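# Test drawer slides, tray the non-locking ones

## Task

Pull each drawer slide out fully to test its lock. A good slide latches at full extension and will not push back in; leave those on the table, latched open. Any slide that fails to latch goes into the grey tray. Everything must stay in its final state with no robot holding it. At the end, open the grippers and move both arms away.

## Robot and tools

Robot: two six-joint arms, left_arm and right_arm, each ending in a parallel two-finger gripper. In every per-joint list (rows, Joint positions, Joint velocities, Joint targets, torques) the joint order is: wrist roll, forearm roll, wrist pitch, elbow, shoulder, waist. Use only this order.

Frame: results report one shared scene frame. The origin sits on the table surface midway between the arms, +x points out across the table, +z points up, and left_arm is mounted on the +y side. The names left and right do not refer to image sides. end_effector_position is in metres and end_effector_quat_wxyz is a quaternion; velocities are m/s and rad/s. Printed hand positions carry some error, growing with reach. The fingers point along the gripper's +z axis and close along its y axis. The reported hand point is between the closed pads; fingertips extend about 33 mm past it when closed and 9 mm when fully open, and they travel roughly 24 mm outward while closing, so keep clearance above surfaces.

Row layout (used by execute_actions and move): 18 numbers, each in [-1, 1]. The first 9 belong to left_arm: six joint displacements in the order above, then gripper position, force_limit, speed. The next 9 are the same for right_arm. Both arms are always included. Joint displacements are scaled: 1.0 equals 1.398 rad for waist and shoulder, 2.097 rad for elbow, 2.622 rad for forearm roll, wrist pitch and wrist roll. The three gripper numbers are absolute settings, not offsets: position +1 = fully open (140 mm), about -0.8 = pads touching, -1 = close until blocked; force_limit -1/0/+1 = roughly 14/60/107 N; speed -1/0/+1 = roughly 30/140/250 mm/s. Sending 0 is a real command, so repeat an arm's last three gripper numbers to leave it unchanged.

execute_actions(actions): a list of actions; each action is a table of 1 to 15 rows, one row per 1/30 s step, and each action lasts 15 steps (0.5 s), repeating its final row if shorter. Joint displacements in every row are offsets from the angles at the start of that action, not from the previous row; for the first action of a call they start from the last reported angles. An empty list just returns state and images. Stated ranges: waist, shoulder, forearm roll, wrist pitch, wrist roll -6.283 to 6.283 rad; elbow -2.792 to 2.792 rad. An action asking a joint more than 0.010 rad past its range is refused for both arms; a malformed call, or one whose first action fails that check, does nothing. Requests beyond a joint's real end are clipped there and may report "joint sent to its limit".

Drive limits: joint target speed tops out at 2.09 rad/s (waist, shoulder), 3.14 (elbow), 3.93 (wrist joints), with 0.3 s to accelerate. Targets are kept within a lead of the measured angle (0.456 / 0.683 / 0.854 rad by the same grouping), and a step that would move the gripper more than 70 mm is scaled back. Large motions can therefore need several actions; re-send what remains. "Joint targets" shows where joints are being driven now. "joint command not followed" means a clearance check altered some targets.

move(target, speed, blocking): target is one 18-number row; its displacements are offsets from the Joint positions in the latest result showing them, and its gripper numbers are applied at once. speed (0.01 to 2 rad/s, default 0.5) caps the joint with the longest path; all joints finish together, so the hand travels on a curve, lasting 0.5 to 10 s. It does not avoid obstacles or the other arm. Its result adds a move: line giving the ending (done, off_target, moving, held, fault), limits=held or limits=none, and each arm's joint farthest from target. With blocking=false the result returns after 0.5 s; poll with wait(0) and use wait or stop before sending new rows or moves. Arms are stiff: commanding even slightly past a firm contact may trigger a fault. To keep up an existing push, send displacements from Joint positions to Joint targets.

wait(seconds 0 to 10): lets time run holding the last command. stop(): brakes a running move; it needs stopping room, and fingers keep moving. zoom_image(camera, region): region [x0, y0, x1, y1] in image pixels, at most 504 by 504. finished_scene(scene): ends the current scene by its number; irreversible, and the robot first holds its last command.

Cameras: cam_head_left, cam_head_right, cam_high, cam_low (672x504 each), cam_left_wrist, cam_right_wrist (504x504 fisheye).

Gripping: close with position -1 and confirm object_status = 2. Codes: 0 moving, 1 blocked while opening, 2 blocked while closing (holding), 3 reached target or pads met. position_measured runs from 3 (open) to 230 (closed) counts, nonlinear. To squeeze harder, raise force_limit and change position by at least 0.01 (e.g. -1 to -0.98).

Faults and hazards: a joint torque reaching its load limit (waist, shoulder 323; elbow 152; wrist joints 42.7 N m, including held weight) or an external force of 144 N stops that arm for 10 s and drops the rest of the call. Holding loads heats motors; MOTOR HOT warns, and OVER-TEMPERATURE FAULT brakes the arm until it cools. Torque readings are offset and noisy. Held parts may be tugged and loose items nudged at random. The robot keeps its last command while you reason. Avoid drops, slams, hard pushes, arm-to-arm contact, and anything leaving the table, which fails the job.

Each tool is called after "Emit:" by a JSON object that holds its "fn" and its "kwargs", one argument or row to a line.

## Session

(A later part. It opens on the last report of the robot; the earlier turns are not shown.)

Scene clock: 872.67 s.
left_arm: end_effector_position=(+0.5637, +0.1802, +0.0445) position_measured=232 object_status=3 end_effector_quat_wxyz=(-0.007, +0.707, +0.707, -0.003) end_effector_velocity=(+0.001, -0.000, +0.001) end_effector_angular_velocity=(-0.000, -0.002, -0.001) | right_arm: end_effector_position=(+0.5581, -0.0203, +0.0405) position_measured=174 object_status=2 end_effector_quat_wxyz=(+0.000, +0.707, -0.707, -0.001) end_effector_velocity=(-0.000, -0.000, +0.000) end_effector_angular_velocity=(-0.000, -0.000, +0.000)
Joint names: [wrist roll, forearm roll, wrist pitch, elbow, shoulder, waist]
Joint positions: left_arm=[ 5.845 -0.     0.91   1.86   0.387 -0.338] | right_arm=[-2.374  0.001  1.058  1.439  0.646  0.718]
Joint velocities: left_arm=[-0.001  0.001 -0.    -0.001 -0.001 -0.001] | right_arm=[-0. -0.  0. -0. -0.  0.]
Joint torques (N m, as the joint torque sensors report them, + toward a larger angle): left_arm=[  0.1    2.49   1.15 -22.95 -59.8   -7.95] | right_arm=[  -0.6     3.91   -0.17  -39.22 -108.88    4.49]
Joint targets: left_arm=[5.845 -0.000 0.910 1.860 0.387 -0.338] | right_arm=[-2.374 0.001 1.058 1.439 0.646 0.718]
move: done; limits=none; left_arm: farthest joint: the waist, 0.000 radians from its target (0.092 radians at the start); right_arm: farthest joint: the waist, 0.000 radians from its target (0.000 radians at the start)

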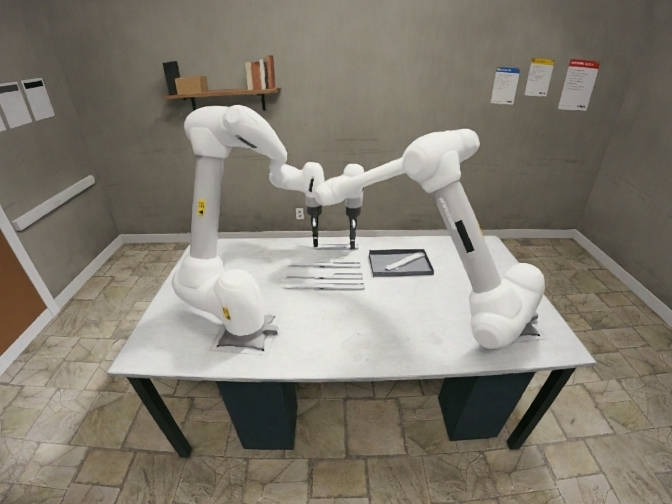

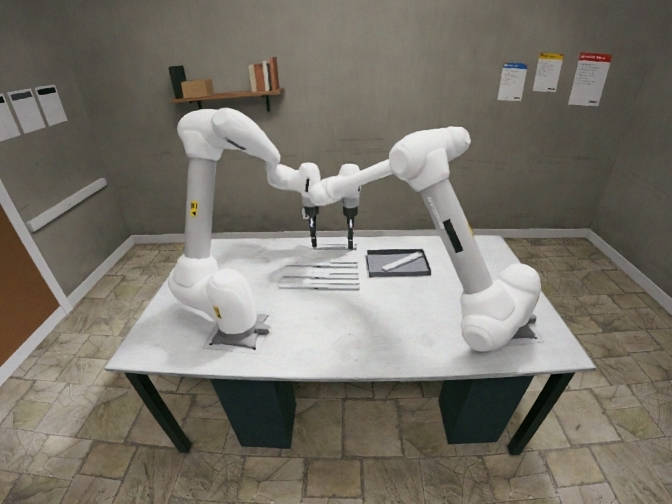

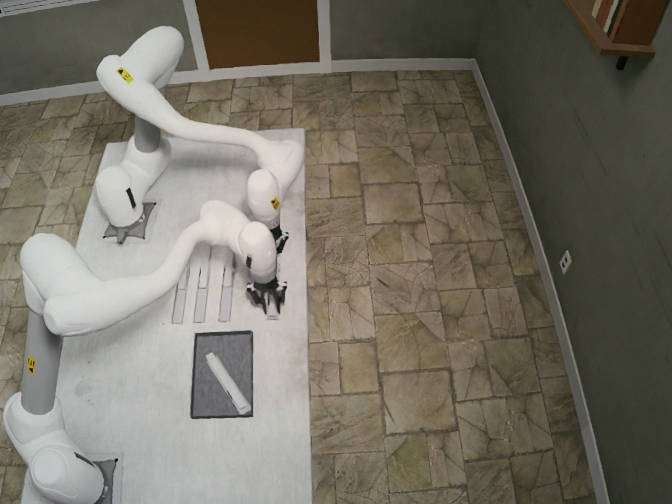

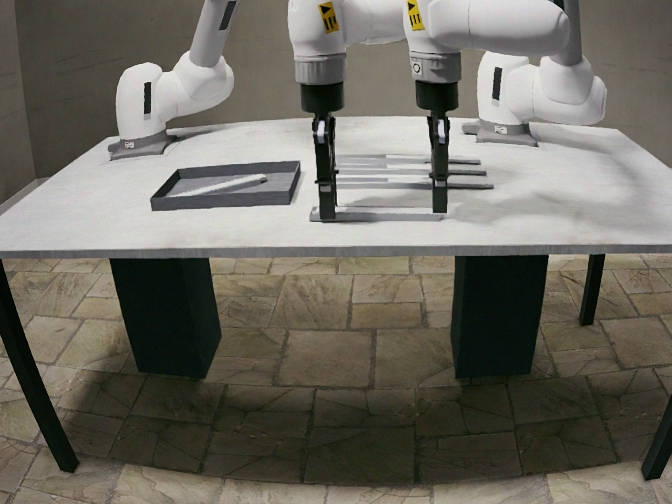

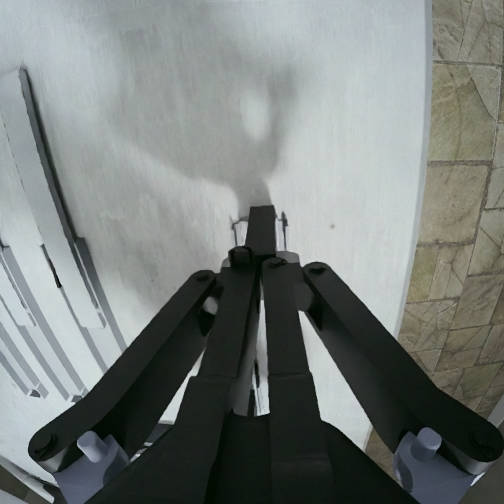

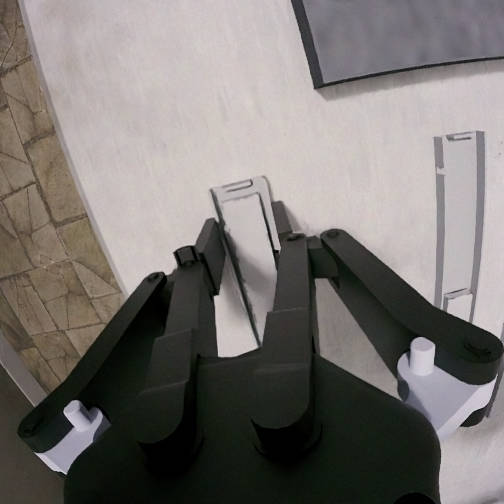

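Emit:
{"fn": "move", "kwargs": {
  "target": [0,0,0.019,-0.009,-0.021,0,-1,-0.5,0,0,0,0,0,0,0,0,-0.3,0],
  "speed": 0.08
}}

Emit:
{"fn": "move", "kwargs": {
  "target": [0.1,0,0.03,0.03,-0.08,0.19,-1,-0.5,0,0,0,0.0095,-0.0056,-0.0094,0,0,-0.3,0],
  "speed": 0.25
}}

Scene clock: 886.87 s.
left_arm: end_effector_position=(+0.5627, +0.1807, +0.0726) position_measured=232 object_status=3 end_effector_quat_wxyz=(-0.008, +0.707, +0.707, -0.003) end_effector_velocity=(-0.001, -0.000, -0.000) end_effector_angular_velocity=(-0.000, +0.001, +0.000) | right_arm: end_effector_position=(+0.5581, -0.0203, +0.0405) position_measured=129 object_status=3 end_effector_quat_wxyz=(+0.000, +0.707, -0.707, -0.001) end_effector_velocity=(+0.000, +0.000, +0.000) end_effector_angular_velocity=(+0.000, -0.001, +0.000)
Joint names: [wrist roll, forearm roll, wrist pitch, elbow, shoulder, waist]
Joint positions: left_arm=[ 5.845 -0.     0.96   1.841  0.358 -0.338] | right_arm=[-2.374  0.001  1.058  1.439  0.646  0.718]
Joint velocities: left_arm=[-0.    -0.001  0.001  0.001 -0.    -0.001] | right_arm=[-0.    -0.     0.    -0.001  0.     0.   ]
Joint torques (N m, as the joint torque sensors report them, + toward a larger angle): left_arm=[ -0.1    3.39   0.17 -34.51 -70.22  -5.39] | right_arm=[  -0.06    3.74   -0.47  -37.3  -105.49    3.18]
Joint targets: left_arm=[5.845 -0.000 0.960 1.841 0.358 -0.338] | right_arm=[-2.374 0.001 1.058 1.439 0.646 0.718]
move: done; limits=none; left_arm: farthest joint: the waist, 0.000 radians from its target (0.000 radians at the start); right_arm: farthest joint: the waist, 0.000 radians from its target (0.000 radians at the start)

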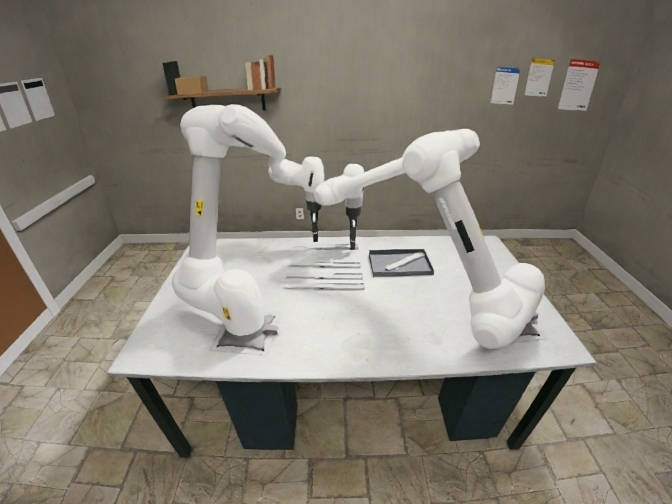

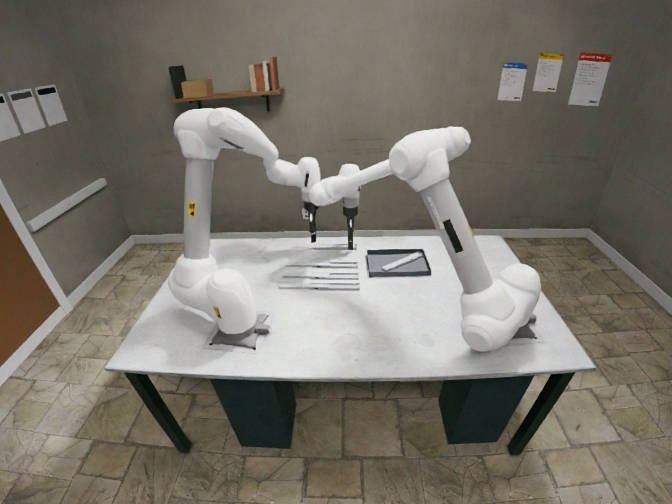

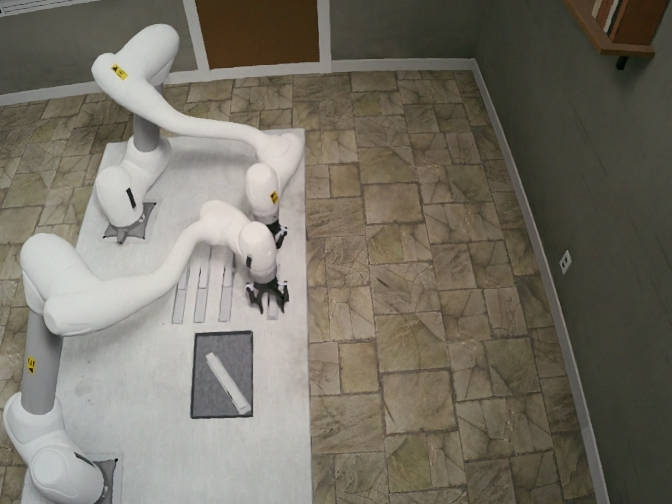

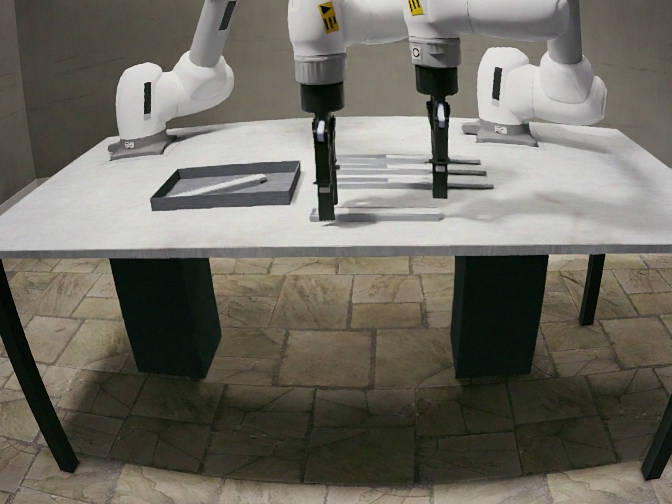

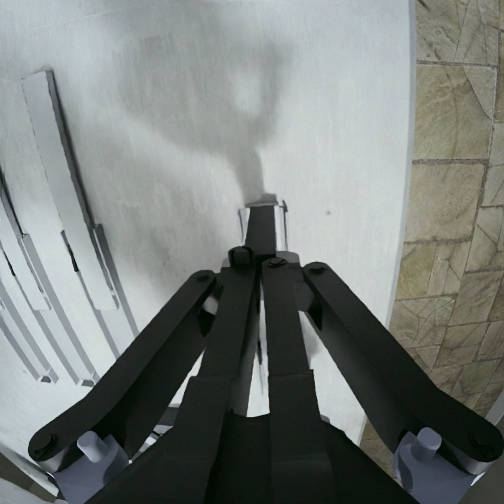

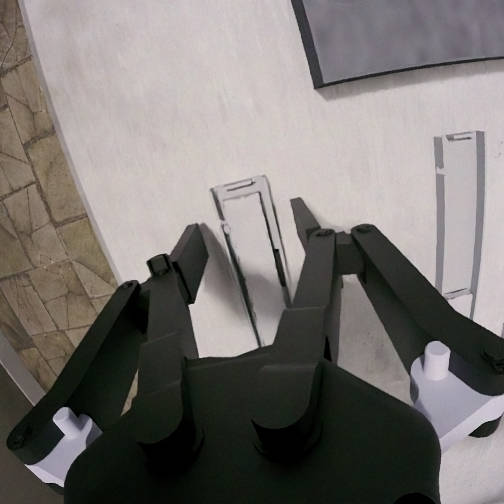

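Scene clock: 888.30 s.
left_arm: end_effector_position=(+0.5473, +0.3615, +0.1160) position_measured=232 object_status=3 end_effector_quat_wxyz=(-0.019, +0.706, +0.708, -0.013) end_effector_velocity=(+0.001, +0.000, +0.001) end_effector_angular_velocity=(-0.001, -0.002, -0.000) | right_arm: end_effector_position=(+0.5582, -0.0202, +0.0576) position_measured=129 object_status=3 end_effector_quat_wxyz=(+0.000, +0.707, -0.707, -0.001) end_effector_velocity=(-0.000, -0.000, -0.001) end_effector_angular_velocity=(-0.001, +0.001, +0.000)
Joint names: [wrist roll, forearm roll, wrist pitch, elbow, shoulder, waist]
Joint positions: left_arm=[ 6.107 -0.     1.038  1.904  0.246 -0.072] | right_arm=[-2.374  0.001  1.083  1.427  0.632  0.718]
Joint velocities: left_arm=[ 0.001 -0.001 -0.001 -0.001 -0.     0.001] | right_arm=[-0.     0.     0.     0.     0.001 -0.   ]
Joint torques (N m, as the joint torque sensors report them, + toward a larger angle): left_arm=[ -0.05   3.6    0.16 -35.92 -58.38  -6.28] | right_arm=[  -0.07    3.86   -0.25  -37.97 -104.84    2.17]
Joint targets: left_arm=[6.107 -0.000 1.038 1.904 0.246 -0.072] | right_arm=[-2.374 0.001 1.083 1.427 0.632 0.718]
move: done; limits=none; left_arm: farthest joint: the waist, 0.000 radians from its target (0.265 radians at the start); right_arm: farthest joint: the waist, 0.000 radians from its target (0.000 radians at the start)

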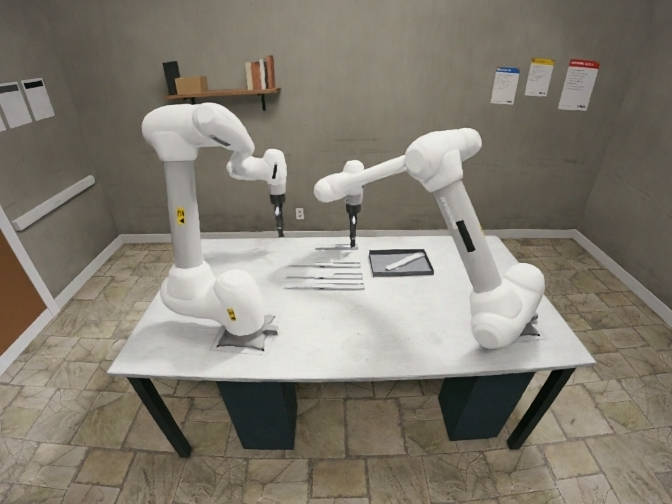

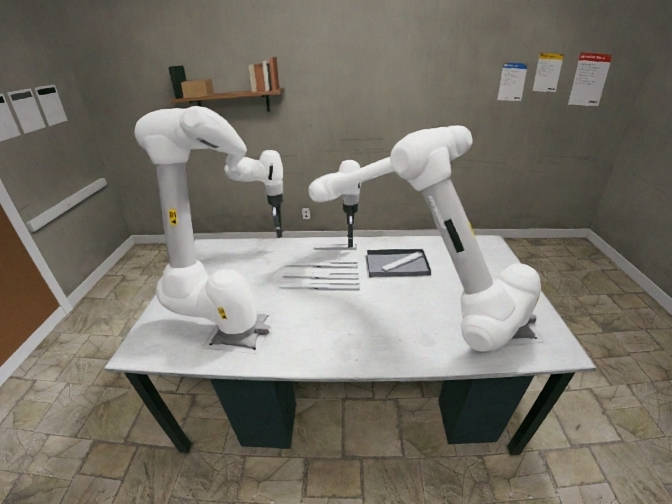

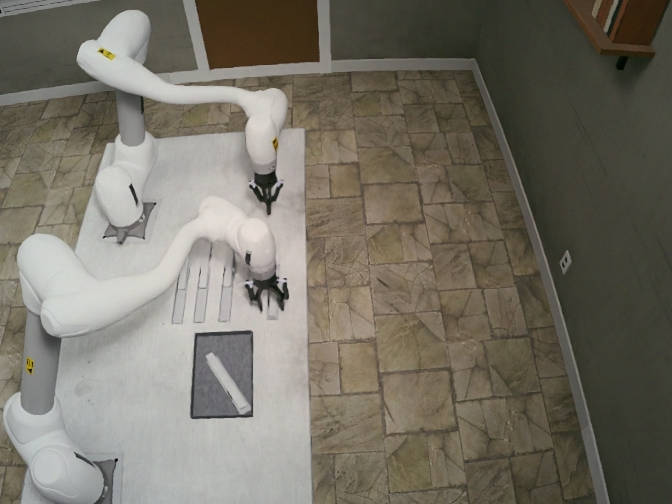

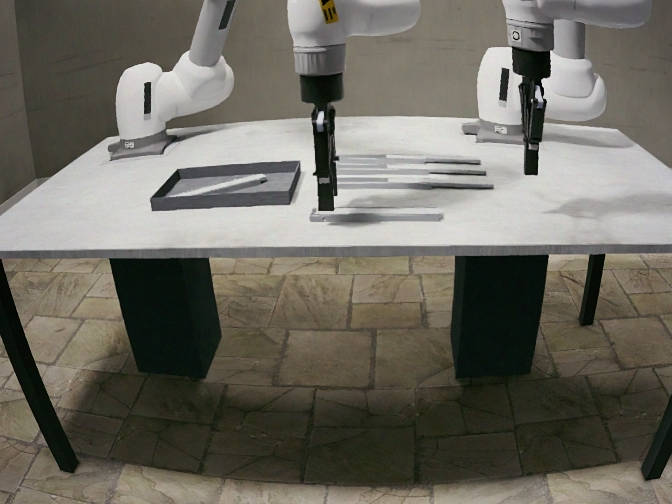

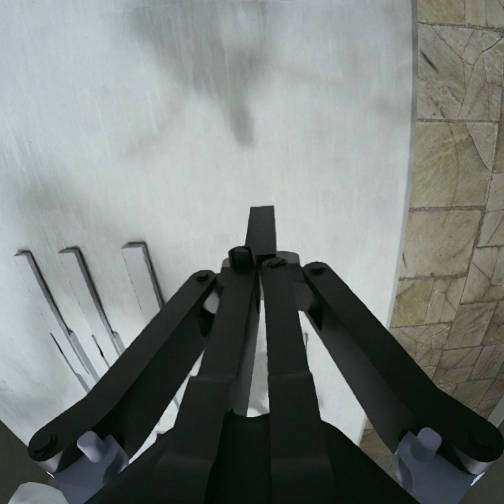

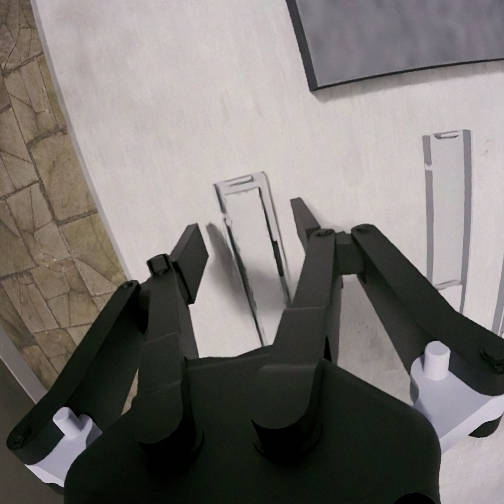

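Emit:
{"fn": "move", "kwargs": {
  "target": [0,0,0,0,0,0.05,-1,-0.5,0,0.0214,0,0.0245,-0.0656,0.0521,0.0402,0,-0.3,0],
  "speed": 0.15
}}

Emit:
{"fn": "move", "kwargs": {
  "target": [0,0,0,0,0,0,-1,-0.5,0,0,0,-0.0092,0.0057,0.0087,0,0,-0.3,0],
  "speed": 0.04
}}

Scene clock: 903.77 s.
left_arm: end_effector_position=(+0.5507, +0.4036, +0.1160) position_measured=232 object_status=3 end_effector_quat_wxyz=(-0.018, +0.681, +0.732, -0.014) end_effector_velocity=(-0.000, -0.000, -0.001) end_effector_angular_velocity=(-0.001, +0.001, +0.001) | right_arm: end_effector_position=(+0.5572, +0.0500, +0.0620) position_measured=129 object_status=3 end_effector_quat_wxyz=(+0.000, +0.707, -0.707, -0.001) end_effector_velocity=(+0.001, -0.000, -0.000) end_effector_angular_velocity=(-0.000, -0.000, -0.000)
Joint names: [wrist roll, forearm roll, wrist pitch, elbow, shoulder, waist]
Joint positions: left_arm=[ 6.107 -0.     1.038  1.904  0.246 -0.002] | right_arm=[-2.318  0.001  1.147  1.29   0.705  0.774]
Joint velocities: left_arm=[-0.    -0.001 -0.001  0.001  0.001  0.   ] | right_arm=[-0.    -0.     0.    -0.001  0.    -0.001]
Joint torques (N m, as the joint torque sensors report them, + toward a larger angle): left_arm=[ -0.21   3.71   0.11 -35.44 -59.96  -4.8 ] | right_arm=[  -0.1     3.95   -0.41  -38.9  -111.94    2.84]
Joint targets: left_arm=[6.107 -0.000 1.038 1.904 0.246 -0.002] | right_arm=[-2.318 0.001 1.147 1.290 0.705 0.774]
move: done; limits=none; left_arm: farthest joint: the waist, 0.000 radians from its target (0.070 radians at the start); right_arm: farthest joint: the waist, 0.000 radians from its target (0.056 radians at the start)

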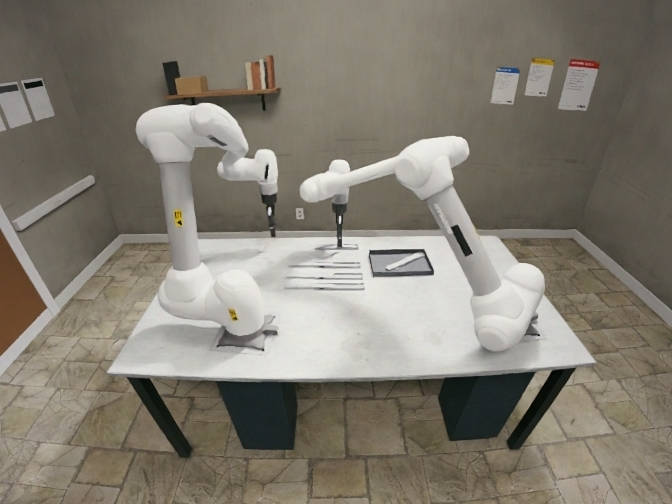

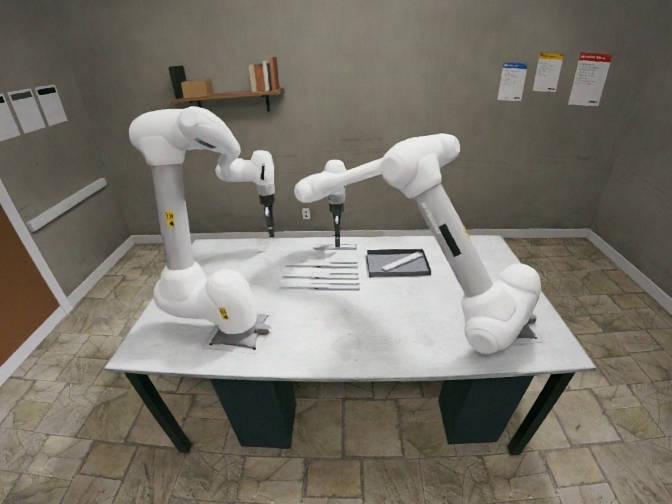

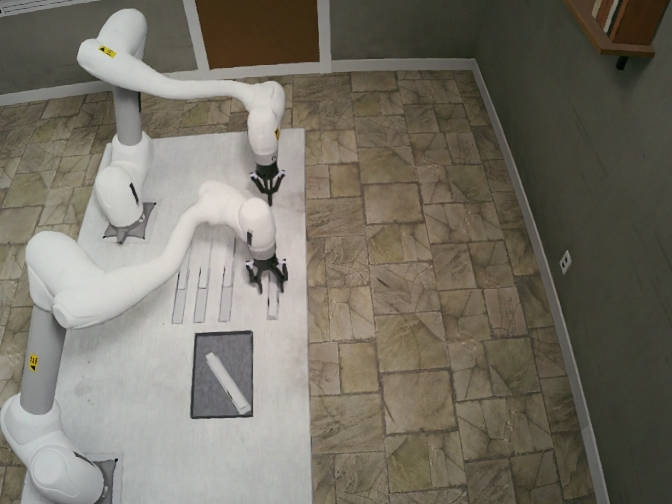

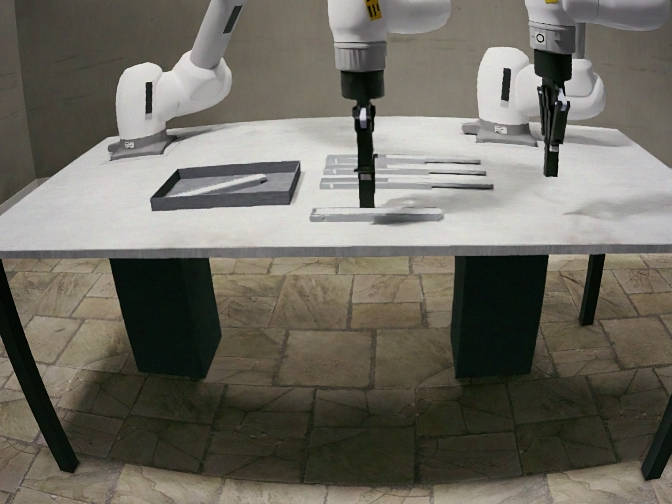

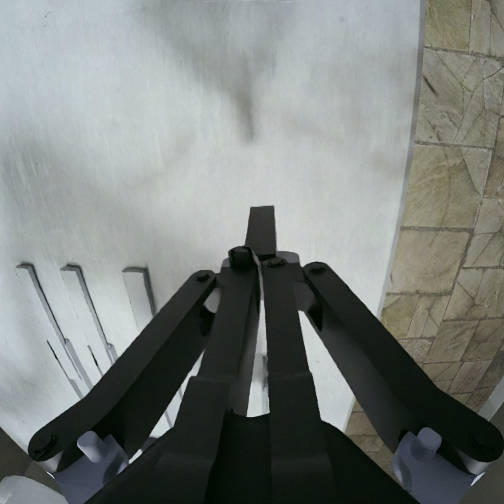

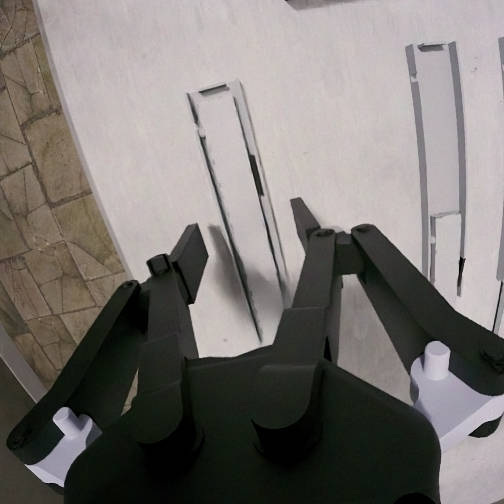

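Scene clock: 904.63 s.
left_arm: end_effector_position=(+0.5507, +0.4036, +0.1160) position_measured=232 object_status=3 end_effector_quat_wxyz=(-0.018, +0.681, +0.732, -0.014) end_effector_velocity=(-0.001, +0.001, -0.001) end_effector_angular_velocity=(+0.001, +0.003, +0.001) | right_arm: end_effector_position=(+0.5573, +0.0501, +0.0449) position_measured=129 object_status=3 end_effector_quat_wxyz=(+0.000, +0.707, -0.707, -0.001) end_effector_velocity=(-0.000, -0.000, -0.001) end_effector_angular_velocity=(-0.002, +0.000, +0.001)
Joint names: [wrist roll, forearm roll, wrist pitch, elbow, shoulder, waist]
Joint positions: left_arm=[ 6.107 -0.     1.038  1.904  0.246 -0.002] | right_arm=[-2.318  0.001  1.123  1.302  0.717  0.774]
Joint velocities: left_arm=[-0.     0.001  0.001  0.001  0.001  0.001] | right_arm=[-0.    -0.001 -0.     0.001  0.001  0.   ]
Joint torques (N m, as the joint torque sensors report them, + toward a larger angle): left_arm=[ -0.05   3.74   0.18 -35.64 -59.64  -4.42] | right_arm=[  -0.15    3.96   -0.27  -39.21 -112.37    3.93]
Joint targets: left_arm=[6.107 -0.000 1.038 1.904 0.246 -0.002] | right_arm=[-2.318 0.001 1.123 1.302 0.717 0.774]
move: done; limits=none; left_arm: farthest joint: the waist, 0.000 radians from its target (0.000 radians at the start); right_arm: farthest joint: the waist, 0.000 radians from its target (0.000 radians at the start)

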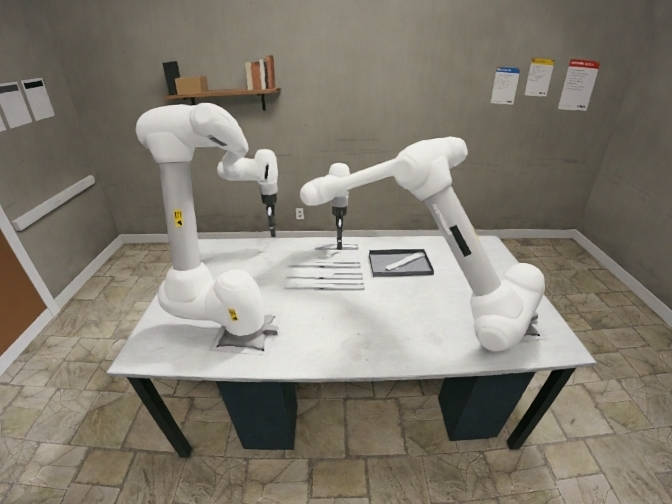

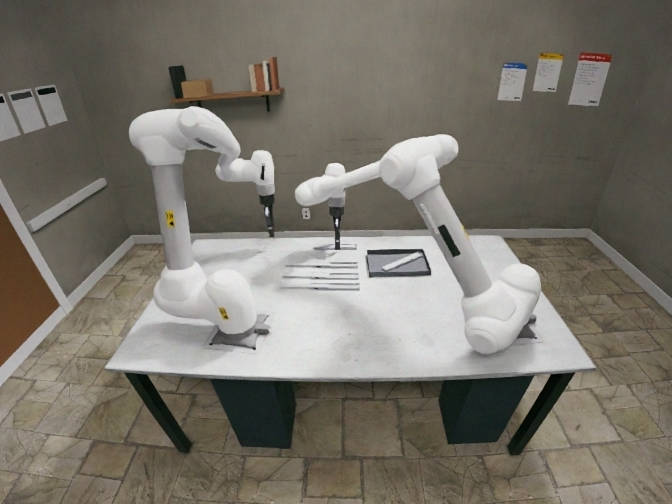

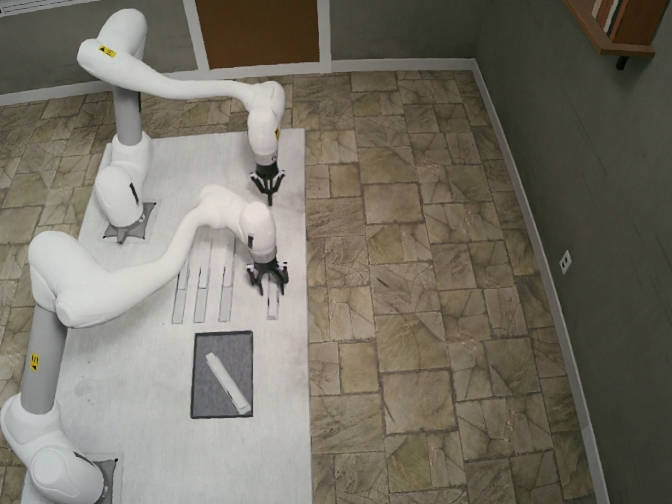

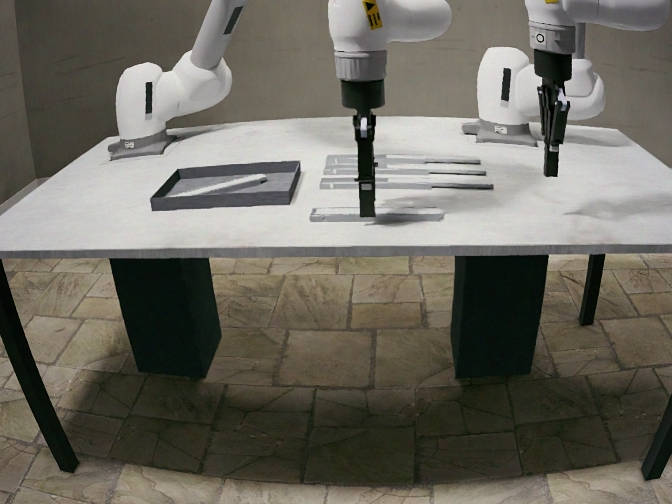

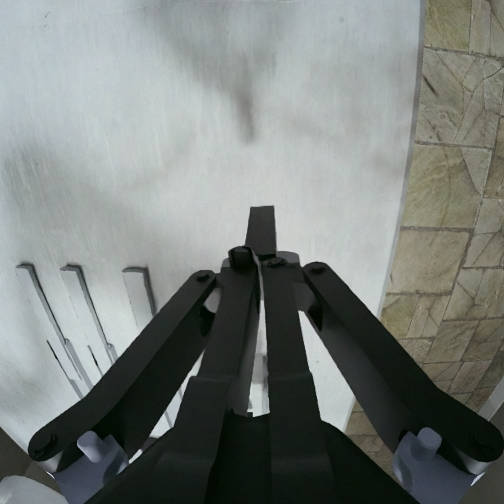

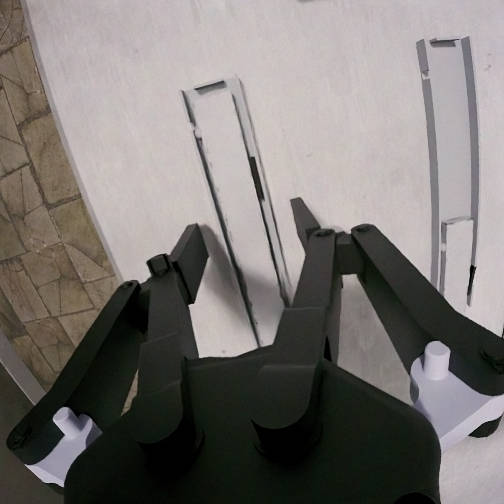

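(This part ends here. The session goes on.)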